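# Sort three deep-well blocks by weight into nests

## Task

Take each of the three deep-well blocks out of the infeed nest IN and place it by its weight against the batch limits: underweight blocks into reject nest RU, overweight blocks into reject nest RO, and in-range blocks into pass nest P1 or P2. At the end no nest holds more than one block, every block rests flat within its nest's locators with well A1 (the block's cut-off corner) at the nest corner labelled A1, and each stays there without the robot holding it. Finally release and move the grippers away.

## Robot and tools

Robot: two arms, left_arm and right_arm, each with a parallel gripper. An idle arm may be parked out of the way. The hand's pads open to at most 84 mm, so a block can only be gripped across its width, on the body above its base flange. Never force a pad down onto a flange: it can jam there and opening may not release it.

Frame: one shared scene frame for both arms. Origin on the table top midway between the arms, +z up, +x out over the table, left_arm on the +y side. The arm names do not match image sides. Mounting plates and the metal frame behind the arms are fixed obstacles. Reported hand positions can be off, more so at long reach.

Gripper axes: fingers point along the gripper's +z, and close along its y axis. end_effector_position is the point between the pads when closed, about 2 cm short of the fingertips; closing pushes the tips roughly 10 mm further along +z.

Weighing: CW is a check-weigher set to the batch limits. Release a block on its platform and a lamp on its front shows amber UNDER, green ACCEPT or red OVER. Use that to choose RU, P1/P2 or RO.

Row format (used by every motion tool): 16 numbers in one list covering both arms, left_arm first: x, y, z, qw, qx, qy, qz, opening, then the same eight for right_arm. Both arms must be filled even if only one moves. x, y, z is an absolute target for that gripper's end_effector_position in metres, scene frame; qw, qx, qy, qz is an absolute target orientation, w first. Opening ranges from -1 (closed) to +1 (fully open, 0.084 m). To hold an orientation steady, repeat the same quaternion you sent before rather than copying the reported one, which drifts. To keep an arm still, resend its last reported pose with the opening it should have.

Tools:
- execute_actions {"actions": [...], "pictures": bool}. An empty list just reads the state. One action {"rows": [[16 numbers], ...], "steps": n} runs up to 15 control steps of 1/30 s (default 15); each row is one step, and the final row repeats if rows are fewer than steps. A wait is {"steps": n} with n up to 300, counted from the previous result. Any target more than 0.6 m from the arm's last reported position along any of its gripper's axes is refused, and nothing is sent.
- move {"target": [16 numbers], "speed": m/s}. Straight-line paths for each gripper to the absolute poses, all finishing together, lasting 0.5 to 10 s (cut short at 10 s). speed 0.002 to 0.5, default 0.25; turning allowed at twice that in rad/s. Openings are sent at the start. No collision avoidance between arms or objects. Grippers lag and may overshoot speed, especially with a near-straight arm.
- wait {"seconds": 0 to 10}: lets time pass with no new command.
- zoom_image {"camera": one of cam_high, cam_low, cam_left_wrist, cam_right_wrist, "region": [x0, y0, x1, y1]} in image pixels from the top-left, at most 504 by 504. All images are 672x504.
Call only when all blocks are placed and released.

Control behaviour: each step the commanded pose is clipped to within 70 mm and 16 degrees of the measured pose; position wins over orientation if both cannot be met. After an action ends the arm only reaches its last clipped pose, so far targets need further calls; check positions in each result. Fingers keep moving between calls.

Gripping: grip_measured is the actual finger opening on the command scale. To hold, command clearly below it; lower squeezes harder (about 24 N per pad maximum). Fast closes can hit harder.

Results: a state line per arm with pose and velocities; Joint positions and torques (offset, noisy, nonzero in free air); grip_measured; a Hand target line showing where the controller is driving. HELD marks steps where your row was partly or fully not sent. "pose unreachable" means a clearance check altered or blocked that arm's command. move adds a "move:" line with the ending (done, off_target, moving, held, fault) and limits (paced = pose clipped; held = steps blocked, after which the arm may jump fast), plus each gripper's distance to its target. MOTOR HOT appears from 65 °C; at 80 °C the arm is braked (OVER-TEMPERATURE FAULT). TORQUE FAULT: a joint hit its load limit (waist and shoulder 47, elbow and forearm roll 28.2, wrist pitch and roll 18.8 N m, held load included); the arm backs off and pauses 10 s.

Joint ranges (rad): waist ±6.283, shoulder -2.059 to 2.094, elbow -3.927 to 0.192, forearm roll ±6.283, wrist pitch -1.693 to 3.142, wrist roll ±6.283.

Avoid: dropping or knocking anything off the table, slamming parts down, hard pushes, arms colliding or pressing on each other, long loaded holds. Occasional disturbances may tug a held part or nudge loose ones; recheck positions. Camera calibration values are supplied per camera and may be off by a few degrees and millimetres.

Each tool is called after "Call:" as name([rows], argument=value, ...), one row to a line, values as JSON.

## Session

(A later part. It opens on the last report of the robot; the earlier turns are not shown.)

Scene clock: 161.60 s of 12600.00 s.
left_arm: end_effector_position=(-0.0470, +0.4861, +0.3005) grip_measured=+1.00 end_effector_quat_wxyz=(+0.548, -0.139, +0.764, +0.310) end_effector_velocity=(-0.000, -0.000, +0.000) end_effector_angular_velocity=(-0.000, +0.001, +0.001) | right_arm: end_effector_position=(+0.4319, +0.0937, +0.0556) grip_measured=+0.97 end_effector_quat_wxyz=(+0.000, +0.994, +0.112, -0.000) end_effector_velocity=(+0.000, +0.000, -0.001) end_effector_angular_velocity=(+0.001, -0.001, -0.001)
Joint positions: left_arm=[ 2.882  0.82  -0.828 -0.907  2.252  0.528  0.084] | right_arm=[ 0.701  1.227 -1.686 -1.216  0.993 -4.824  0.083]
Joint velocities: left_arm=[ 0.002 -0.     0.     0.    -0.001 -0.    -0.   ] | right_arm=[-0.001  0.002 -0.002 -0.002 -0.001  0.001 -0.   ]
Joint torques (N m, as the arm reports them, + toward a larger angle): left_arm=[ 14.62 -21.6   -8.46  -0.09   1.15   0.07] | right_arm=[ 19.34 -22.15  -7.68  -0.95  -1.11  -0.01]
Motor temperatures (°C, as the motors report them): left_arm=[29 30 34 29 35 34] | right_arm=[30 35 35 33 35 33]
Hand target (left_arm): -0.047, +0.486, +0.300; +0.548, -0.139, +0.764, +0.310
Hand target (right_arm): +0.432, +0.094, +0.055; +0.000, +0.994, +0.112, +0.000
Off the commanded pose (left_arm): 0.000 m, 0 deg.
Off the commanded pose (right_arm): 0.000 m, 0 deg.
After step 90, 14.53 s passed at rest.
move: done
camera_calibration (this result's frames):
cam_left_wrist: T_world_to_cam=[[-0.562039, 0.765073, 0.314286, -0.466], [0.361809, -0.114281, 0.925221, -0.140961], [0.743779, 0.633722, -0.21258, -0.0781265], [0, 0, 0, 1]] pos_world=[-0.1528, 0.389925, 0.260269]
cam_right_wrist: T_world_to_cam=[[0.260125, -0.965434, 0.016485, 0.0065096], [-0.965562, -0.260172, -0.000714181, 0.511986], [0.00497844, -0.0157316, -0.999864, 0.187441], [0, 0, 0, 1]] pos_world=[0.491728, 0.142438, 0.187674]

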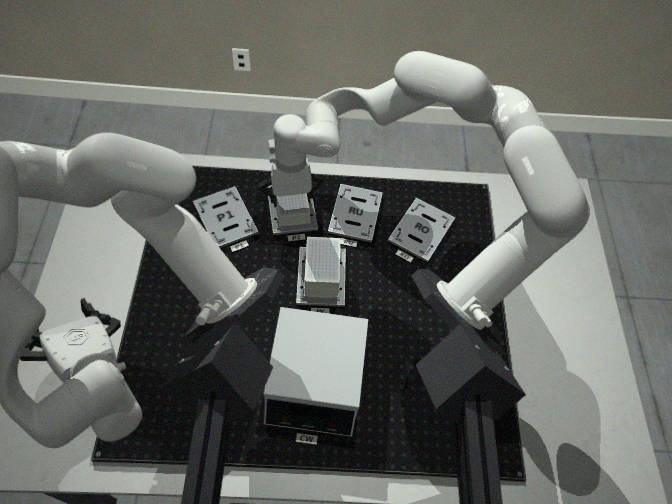

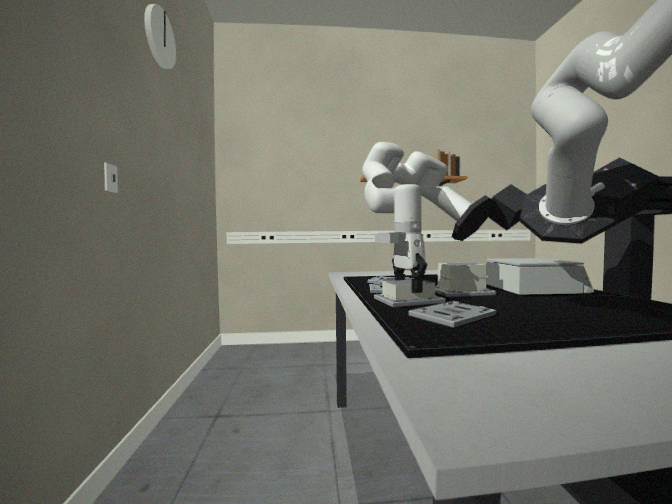

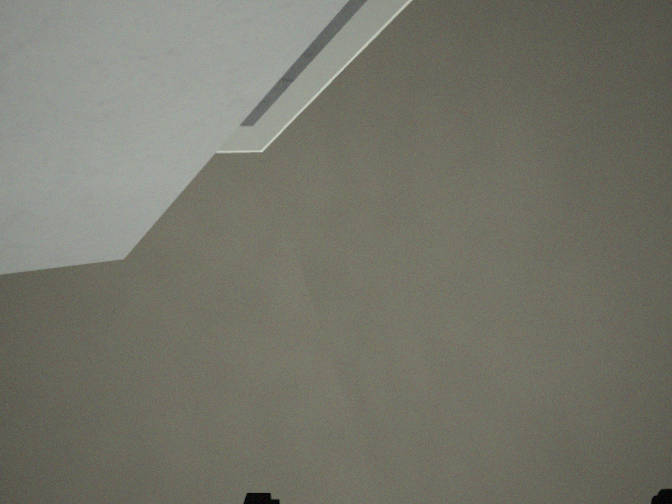

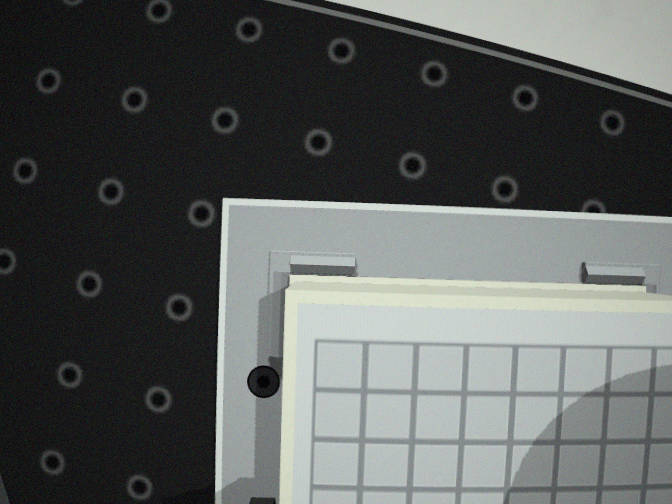

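Call:
move(target=[-0.0470,0.4861,0.3005,0.548,-0.139,0.764,0.310,1,0.4319,0.0937,0.0542,0,0.9937,0.1123,0,0.2], speed=0.003)

Call:
move(target=[-0.0470,0.4861,0.3005,0.548,-0.139,0.764,0.310,1,0.4319,0.0937,0.0542,0,0.9937,0.1123,0,1], speed=0.003)

Call:
move(target=[-0.0470,0.4861,0.3005,0.548,-0.139,0.764,0.310,1,0.4319,0.0937,0.13,0,0.9937,0.1123,0,1], speed=0.035)

Call:
move(target=[-0.0470,0.4861,0.3005,0.548,-0.139,0.764,0.310,1,0.17,0.0024,0.23,0,0.9998,0.019,0,1], speed=0.15)

Call:
move(target=[-0.0470,0.4861,0.3005,0.548,-0.139,0.764,0.310,1,0.2216,0.0024,0.125,0,0.9998,0.019,0,1], speed=0.07)

Scene clock: 185.67 s of 12600.00 s.
left_arm: end_effector_position=(-0.0470, +0.4861, +0.3005) grip_measured=+1.00 end_effector_quat_wxyz=(+0.548, -0.139, +0.764, +0.310) end_effector_velocity=(-0.000, -0.000, -0.001) end_effector_angular_velocity=(-0.002, +0.001, -0.001) | right_arm: end_effector_position=(+0.4322, +0.0939, +0.0549) grip_measured=+0.97 end_effector_quat_wxyz=(-0.000, +0.994, +0.112, +0.000) end_effector_velocity=(+0.000, -0.000, -0.001) end_effector_angular_velocity=(+0.000, +0.000, -0.001)
Joint positions: left_arm=[ 2.882  0.82  -0.828 -0.907  2.252  0.528  0.084] | right_arm=[ 0.7    1.229 -1.687 -1.217  0.992 -4.823  0.083]
Joint velocities: left_arm=[-0.    -0.     0.     0.    -0.002 -0.     0.   ] | right_arm=[-0.001  0.001 -0.001 -0.001 -0.001 -0.     0.   ]
Joint torques (N m, as the arm reports them, + toward a larger angle): left_arm=[ 14.59 -21.53  -8.59  -0.21   1.28  -0.01] | right_arm=[ 16.33 -18.79  -7.94  -1.47  -1.63  -0.35]
Motor temperatures (°C, as the motors report them): left_arm=[29 30 34 29 35 34] | right_arm=[31 35 35 33 35 33]
Hand target (left_arm): -0.047, +0.486, +0.300; +0.548, -0.139, +0.764, +0.310
Hand target (right_arm): +0.432, +0.094, +0.054; +0.000, +0.994, +0.112, +0.000
Off the commanded pose (left_arm): 0.000 m, 0 deg.
Off the commanded pose (right_arm): 0.001 m, 0 deg.
After step 90, 20.37 s passed at rest.
move: done
camera_calibration (this result's frames):
cam_left_wrist: T_world_to_cam=[[-0.562039, 0.765073, 0.314286, -0.466], [0.361809, -0.114281, 0.925221, -0.140961], [0.743779, 0.633722, -0.21258, -0.0781266], [0, 0, 0, 1]] pos_world=[-0.1528, 0.389925, 0.260269]
cam_right_wrist: T_world_to_cam=[[0.259923, -0.965492, 0.0162895, 0.00677968], [-0.965612, -0.259982, -0.00157155, 0.512366], [0.0057523, -0.0153209, -0.999866, 0.186427], [0, 0, 0, 1]] pos_world=[0.491912, 0.142608, 0.187097]

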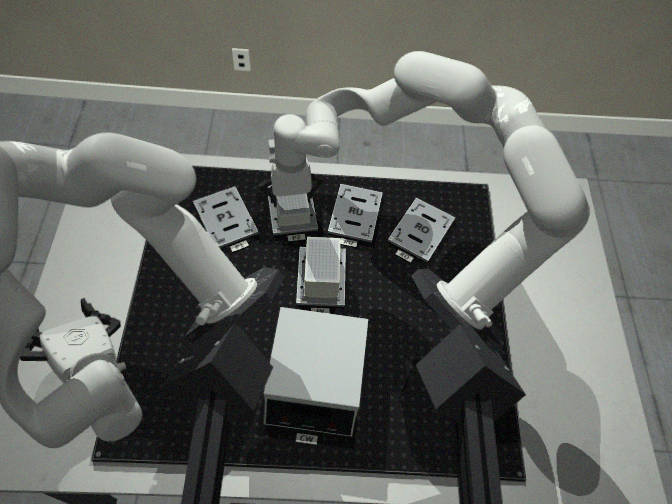

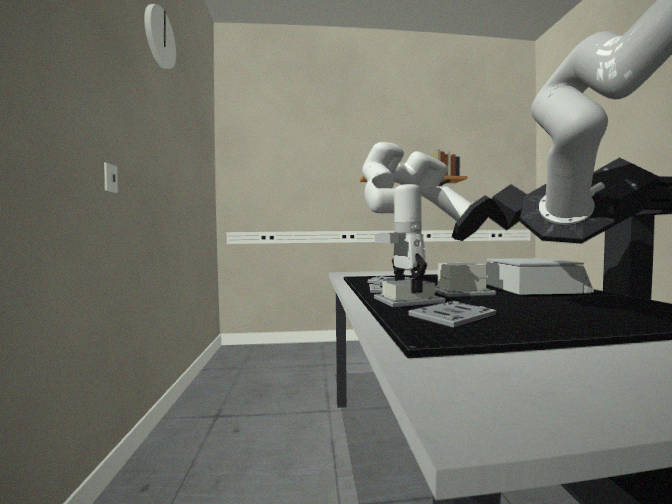

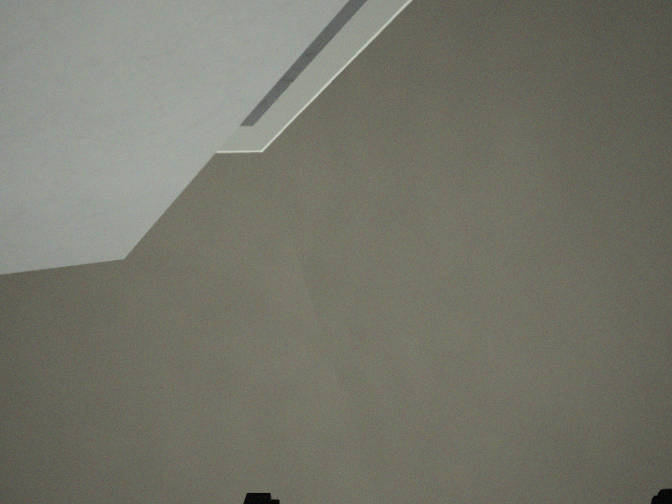

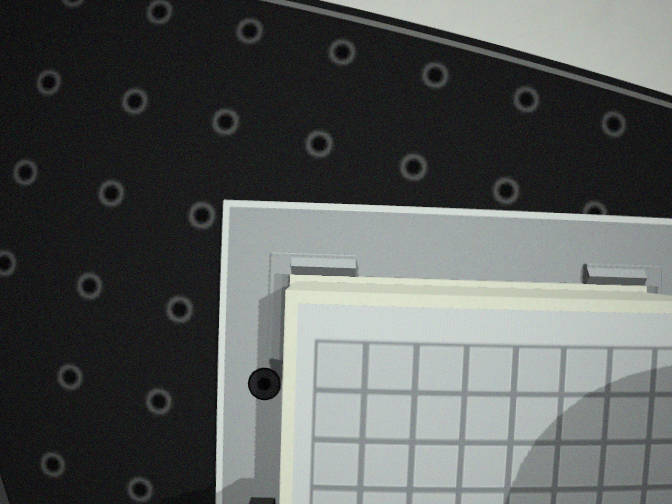

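Scene clock: 186.37 s of 12600.00 s.
left_arm: end_effector_position=(-0.0470, +0.4861, +0.3005) grip_measured=+1.00 end_effector_quat_wxyz=(+0.548, -0.139, +0.764, +0.310) end_effector_velocity=(+0.000, -0.000, -0.000) end_effector_angular_velocity=(-0.001, -0.000, -0.001) | right_arm: end_effector_position=(+0.4319, +0.0936, +0.0541) grip_measured=+1.00 end_effector_quat_wxyz=(+0.000, +0.994, +0.112, -0.000) end_effector_velocity=(+0.000, +0.001, +0.001) end_effector_angular_velocity=(+0.002, -0.002, +0.001)
Joint positions: left_arm=[ 2.882  0.82  -0.828 -0.907  2.252  0.528  0.084] | right_arm=[ 0.699  1.23  -1.688 -1.218  0.992 -4.823  0.084]
Joint velocities: left_arm=[-0.001  0.     0.     0.    -0.001 -0.    -0.   ] | right_arm=[ 0.003 -0.001  0.    -0.001 -0.001  0.     0.   ]
Joint torques (N m, as the arm reports them, + toward a larger angle): left_arm=[ 14.51 -21.77  -8.67  -0.32   1.13   0.05] | right_arm=[ 18.24 -21.53  -7.66  -0.57  -1.23  -0.25]
Motor temperatures (°C, as the motors report them): left_arm=[29 30 34 29 35 34] | right_arm=[31 35 35 33 35 33]
Hand target (left_arm): -0.047, +0.486, +0.300; +0.548, -0.139, +0.764, +0.310
Hand target (right_arm): +0.432, +0.094, +0.054; -0.000, +0.994, +0.112, +0.000
Off the commanded pose (left_arm): 0.000 m, 0 deg.
Off the commanded pose (right_arm): 0.000 m, 0 deg.
move: done
camera_calibration (this result's frames):
cam_left_wrist: T_world_to_cam=[[-0.562039, 0.765073, 0.314286, -0.466], [0.361809, -0.114281, 0.925221, -0.140961], [0.743779, 0.633722, -0.21258, -0.0781266], [0, 0, 0, 1]] pos_world=[-0.1528, 0.389925, 0.260269]
cam_right_wrist: T_world_to_cam=[[0.26009, -0.965444, 0.0164713, 0.00652933], [-0.965572, -0.260134, -0.000553977, 0.511939], [0.00481959, -0.0157602, -0.999864, 0.186014], [0, 0, 0, 1]] pos_world=[0.49172, 0.142408, 0.186165]

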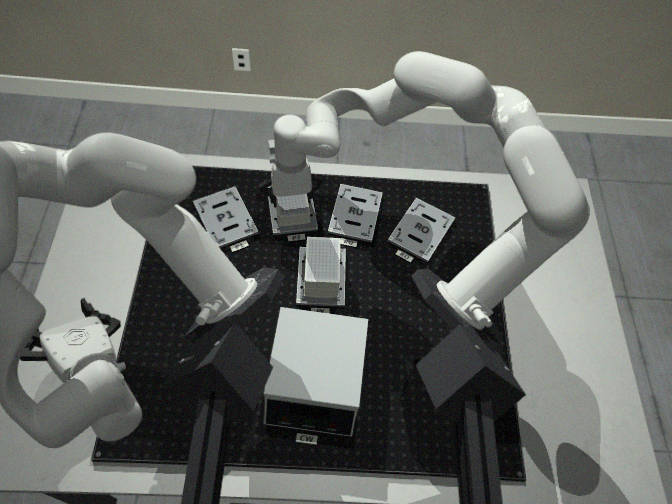

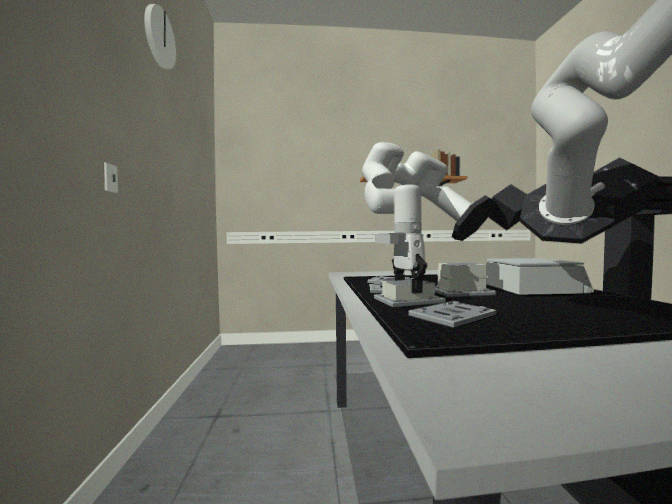

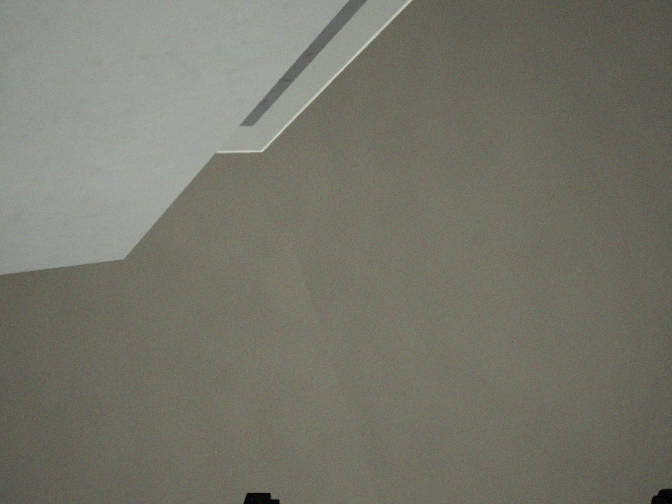

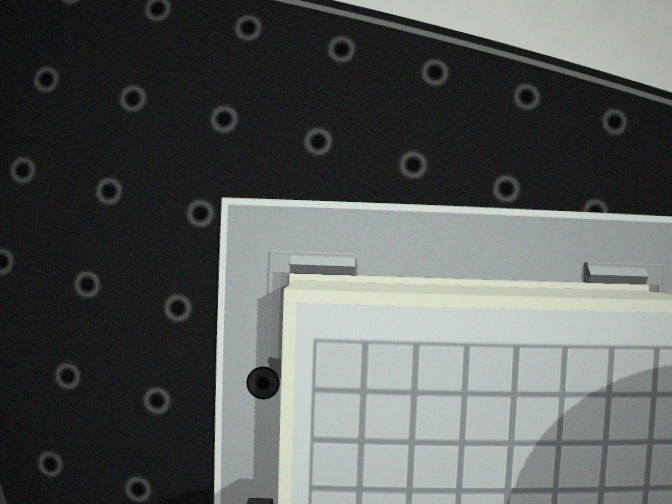

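Scene clock: 188.90 s of 12600.00 s.
left_arm: end_effector_position=(-0.0470, +0.4861, +0.3005) grip_measured=+1.00 end_effector_quat_wxyz=(+0.548, -0.139, +0.764, +0.310) end_effector_velocity=(-0.000, +0.000, -0.000) end_effector_angular_velocity=(+0.001, +0.001, +0.000) | right_arm: end_effector_position=(+0.4317, +0.0937, +0.1298) grip_measured=+1.00 end_effector_quat_wxyz=(-0.000, +0.994, +0.112, -0.000) end_effector_velocity=(-0.001, -0.000, +0.001) end_effector_angular_velocity=(-0.001, +0.002, +0.000)
Joint positions: left_arm=[ 2.882  0.82  -0.828 -0.907  2.252  0.528  0.084] | right_arm=[ 0.817  1.101 -1.602 -1.102  1.059 -4.845  0.084]
Joint velocities: left_arm=[ 0.     0.    -0.    -0.001 -0.     0.001  0.   ] | right_arm=[ 0.002 -0.002  0.002  0.004  0.001 -0.001 -0.   ]
Joint torques (N m, as the arm reports them, + toward a larger angle): left_arm=[ 14.71 -21.52  -8.64  -0.18   1.3    0.  ] | right_arm=[ 18.71 -21.74  -9.21  -0.93  -1.43  -0.19]
Motor temperatures (°C, as the motors report them): left_arm=[29 30 34 29 35 34] | right_arm=[31 35 35 33 35 33]
Hand target (left_arm): -0.047, +0.486, +0.300; +0.548, -0.139, +0.764, +0.310
Hand target (right_arm): +0.432, +0.094, +0.130; -0.000, +0.994, +0.112, -0.000
Off the commanded pose (left_arm): 0.000 m, 0 deg.
Off the commanded pose (right_arm): 0.000 m, 0 deg.
move: done
camera_calibration (this result's frames):
cam_left_wrist: T_world_to_cam=[[-0.562039, 0.765073, 0.314286, -0.466], [0.361809, -0.114281, 0.925221, -0.140961], [0.743779, 0.633722, -0.21258, -0.0781265], [0, 0, 0, 1]] pos_world=[-0.1528, 0.389925, 0.260269]
cam_right_wrist: T_world_to_cam=[[0.260116, -0.96544, 0.0162538, 0.00541007], [-0.965566, -0.260157, -0.000423934, 0.511866], [0.00463783, -0.0155839, -0.999868, 0.26184], [0, 0, 0, 1]] pos_world=[0.491619, 0.142469, 0.261934]

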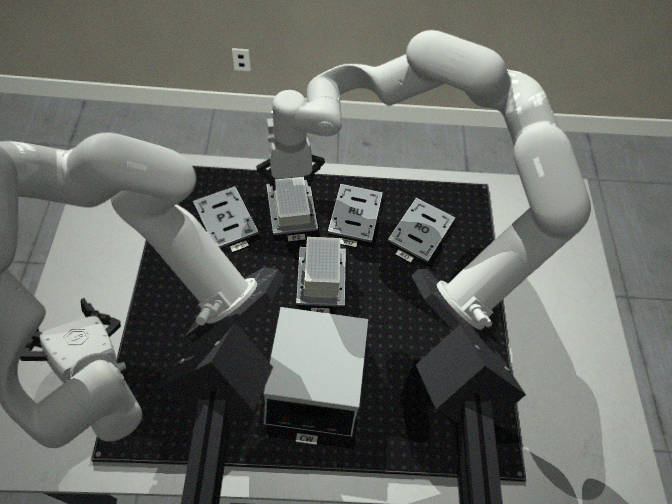

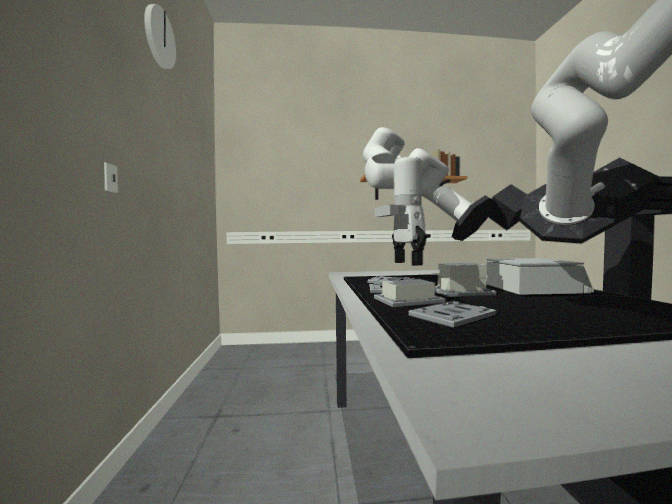

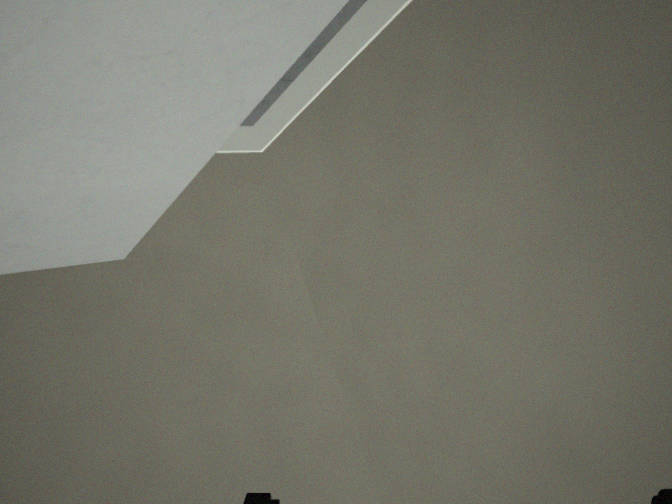

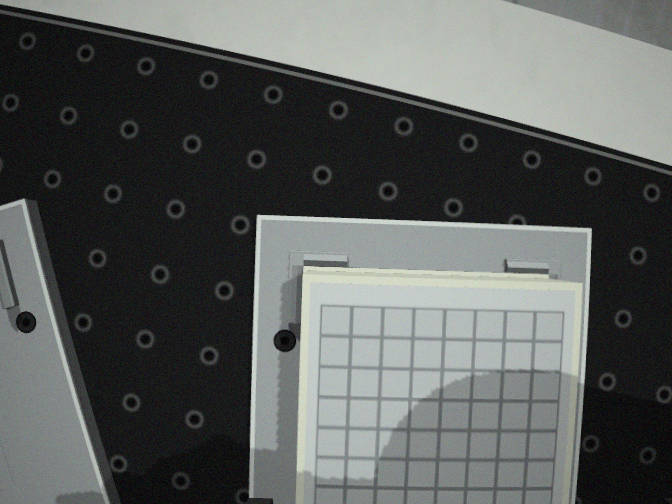

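Scene clock: 191.40 s of 12600.00 s.
left_arm: end_effector_position=(-0.0470, +0.4861, +0.3005) grip_measured=+1.00 end_effector_quat_wxyz=(+0.548, -0.139, +0.764, +0.310) end_effector_velocity=(+0.000, -0.000, -0.000) end_effector_angular_velocity=(-0.001, -0.000, -0.001) | right_arm: end_effector_position=(+0.1699, +0.0036, +0.2301) grip_measured=+1.00 end_effector_quat_wxyz=(-0.001, +1.000, +0.019, -0.000) end_effector_velocity=(-0.003, -0.001, +0.001) end_effector_angular_velocity=(-0.000, +0.001, -0.001)
Joint positions: left_arm=[ 2.882  0.82  -0.828 -0.907  2.252  0.528  0.084] | right_arm=[ 1.294  0.823 -0.887 -0.915  0.94  -4.144  0.084]
Joint velocities: left_arm=[-0.001  0.    -0.     0.    -0.     0.    -0.   ] | right_arm=[ 0.007 -0.001  0.003  0.006 -0.001  0.003  0.   ]
Joint torques (N m, as the arm reports them, + toward a larger angle): left_arm=[ 14.45 -21.44  -8.63  -0.08   1.18   0.11] | right_arm=[ 10.37 -17.71 -10.92  -0.77  -1.41  -0.49]
Motor temperatures (°C, as the motors report them): left_arm=[29 30 34 29 35 34] | right_arm=[30 35 35 33 35 33]
Hand target (left_arm): -0.047, +0.486, +0.301; +0.548, -0.139, +0.764, +0.310
Hand target (right_arm): +0.170, +0.004, +0.230; -0.001, +1.000, +0.019, +0.000
Off the commanded pose (left_arm): 0.000 m, 0 deg.
Off the commanded pose (right_arm): 0.001 m, 0 deg.
move: done
camera_calibration (this result's frames):
cam_left_wrist: T_world_to_cam=[[-0.562039, 0.765073, 0.314286, -0.466], [0.361809, -0.114281, 0.925221, -0.140961], [0.743778, 0.633722, -0.21258, -0.0781266], [0, 0, 0, 1]] pos_world=[-0.1528, 0.389925, 0.260269]
cam_right_wrist: T_world_to_cam=[[0.0762916, -0.99698, 0.0145272, 0.0166523], [-0.997084, -0.0763101, -0.000721188, 0.24039], [0.00182758, -0.0144298, -0.999894, 0.362393], [0, 0, 0, 1]] pos_world=[0.237756, 0.0401755, 0.362286]

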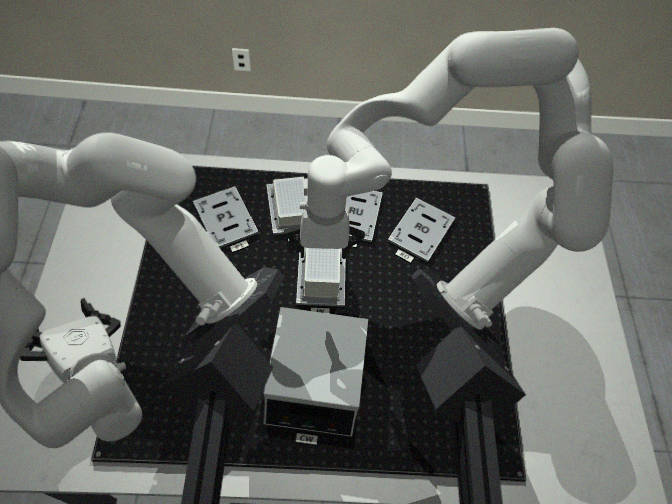

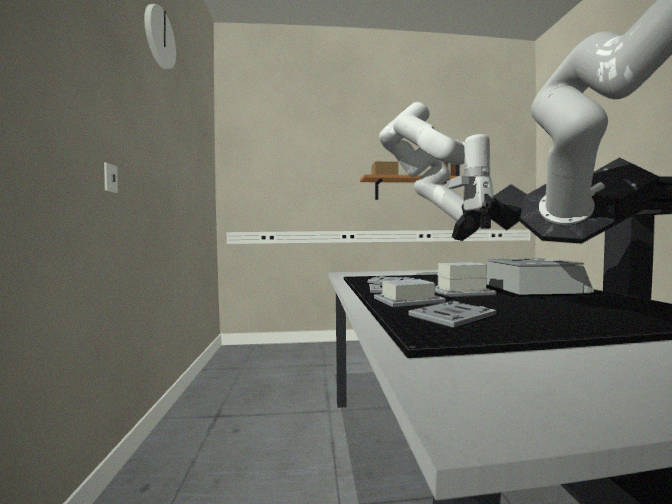

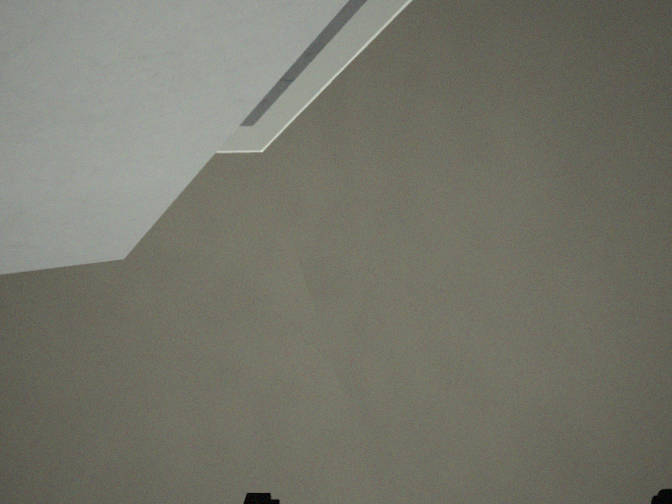

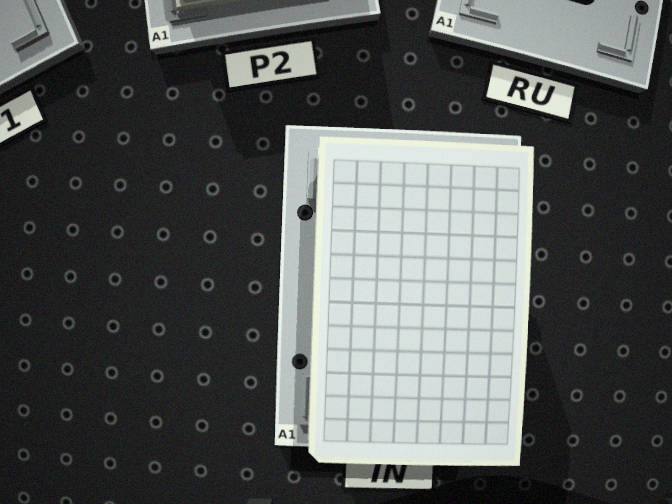

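Scene clock: 193.53 s of 12600.00 s.
left_arm: end_effector_position=(-0.0470, +0.4861, +0.3005) grip_measured=+1.00 end_effector_quat_wxyz=(+0.548, -0.139, +0.764, +0.310) end_effector_velocity=(-0.000, -0.000, -0.000) end_effector_angular_velocity=(-0.001, +0.002, -0.000) | right_arm: end_effector_position=(+0.2219, +0.0023, +0.1249) grip_measured=+1.00 end_effector_quat_wxyz=(+0.000, +1.000, +0.019, +0.000) end_effector_velocity=(+0.001, +0.001, -0.002) end_effector_angular_velocity=(+0.003, +0.000, +0.001)
Joint positions: left_arm=[ 2.882  0.82  -0.828 -0.907  2.252  0.528  0.084] | right_arm=[ 0.964  0.954 -0.952 -1.285  0.904 -4.077  0.084]
Joint velocities: left_arm=[ 0.     0.    -0.    -0.001 -0.002 -0.    -0.   ] | right_arm=[-0.006  0.003 -0.002 -0.009 -0.003  0.001 -0.   ]
Joint torques (N m, as the arm reports them, + toward a larger angle): left_arm=[ 14.45 -21.81  -8.6   -0.2    1.21   0.07] | right_arm=[ 13.84 -18.2   -7.02  -1.03  -1.11  -0.12]
Motor temperatures (°C, as the motors report them): left_arm=[29 30 34 29 35 34] | right_arm=[30 35 35 33 35 33]
Hand target (left_arm): -0.047, +0.486, +0.300; +0.548, -0.139, +0.764, +0.310
Hand target (right_arm): +0.222, +0.002, +0.125; +0.000, +1.000, +0.019, +0.000
Off the commanded pose (left_arm): 0.000 m, 0 deg.
Off the commanded pose (right_arm): 0.000 m, 0 deg.
move: done
camera_calibration (this result's frames):
cam_left_wrist: T_world_to_cam=[[-0.562039, 0.765073, 0.314286, -0.466], [0.361809, -0.114281, 0.925221, -0.140961], [0.743778, 0.633722, -0.21258, -0.0781265], [0, 0, 0, 1]] pos_world=[-0.1528, 0.389925, 0.260269]
cam_right_wrist: T_world_to_cam=[[0.0757718, -0.996986, 0.0166733, 0.0127521], [-0.997121, -0.0758093, -0.00163077, 0.292183], [0.00288984, -0.0165017, -0.99986, 0.256891], [0, 0, 0, 1]] pos_world=[0.289633, 0.039103, 0.257119]

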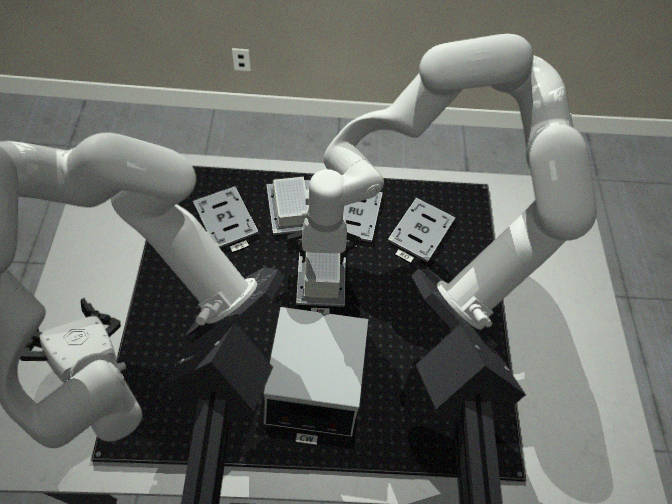

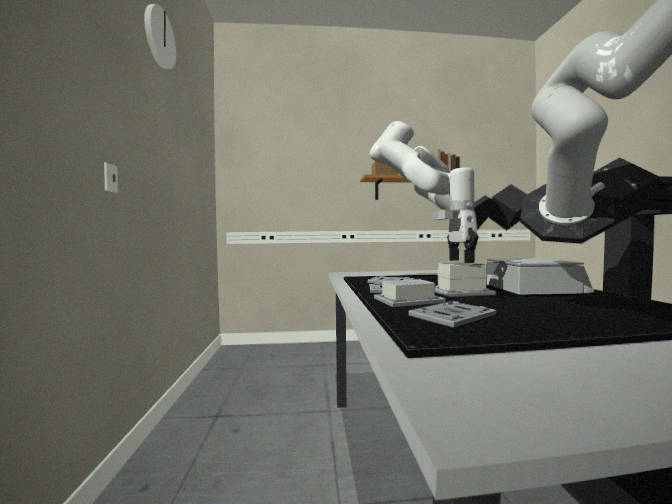

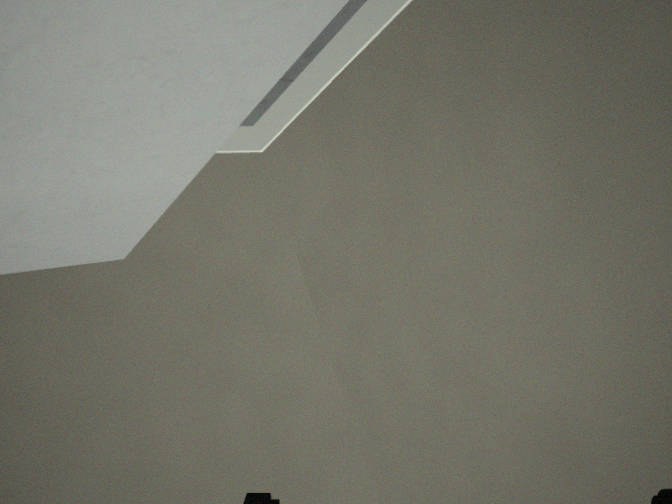

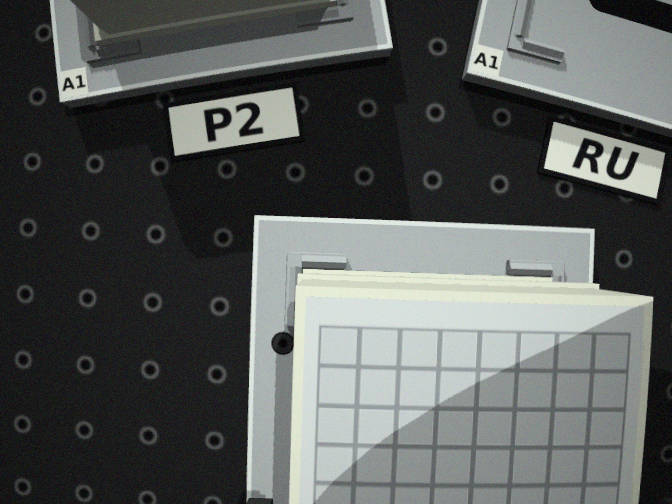

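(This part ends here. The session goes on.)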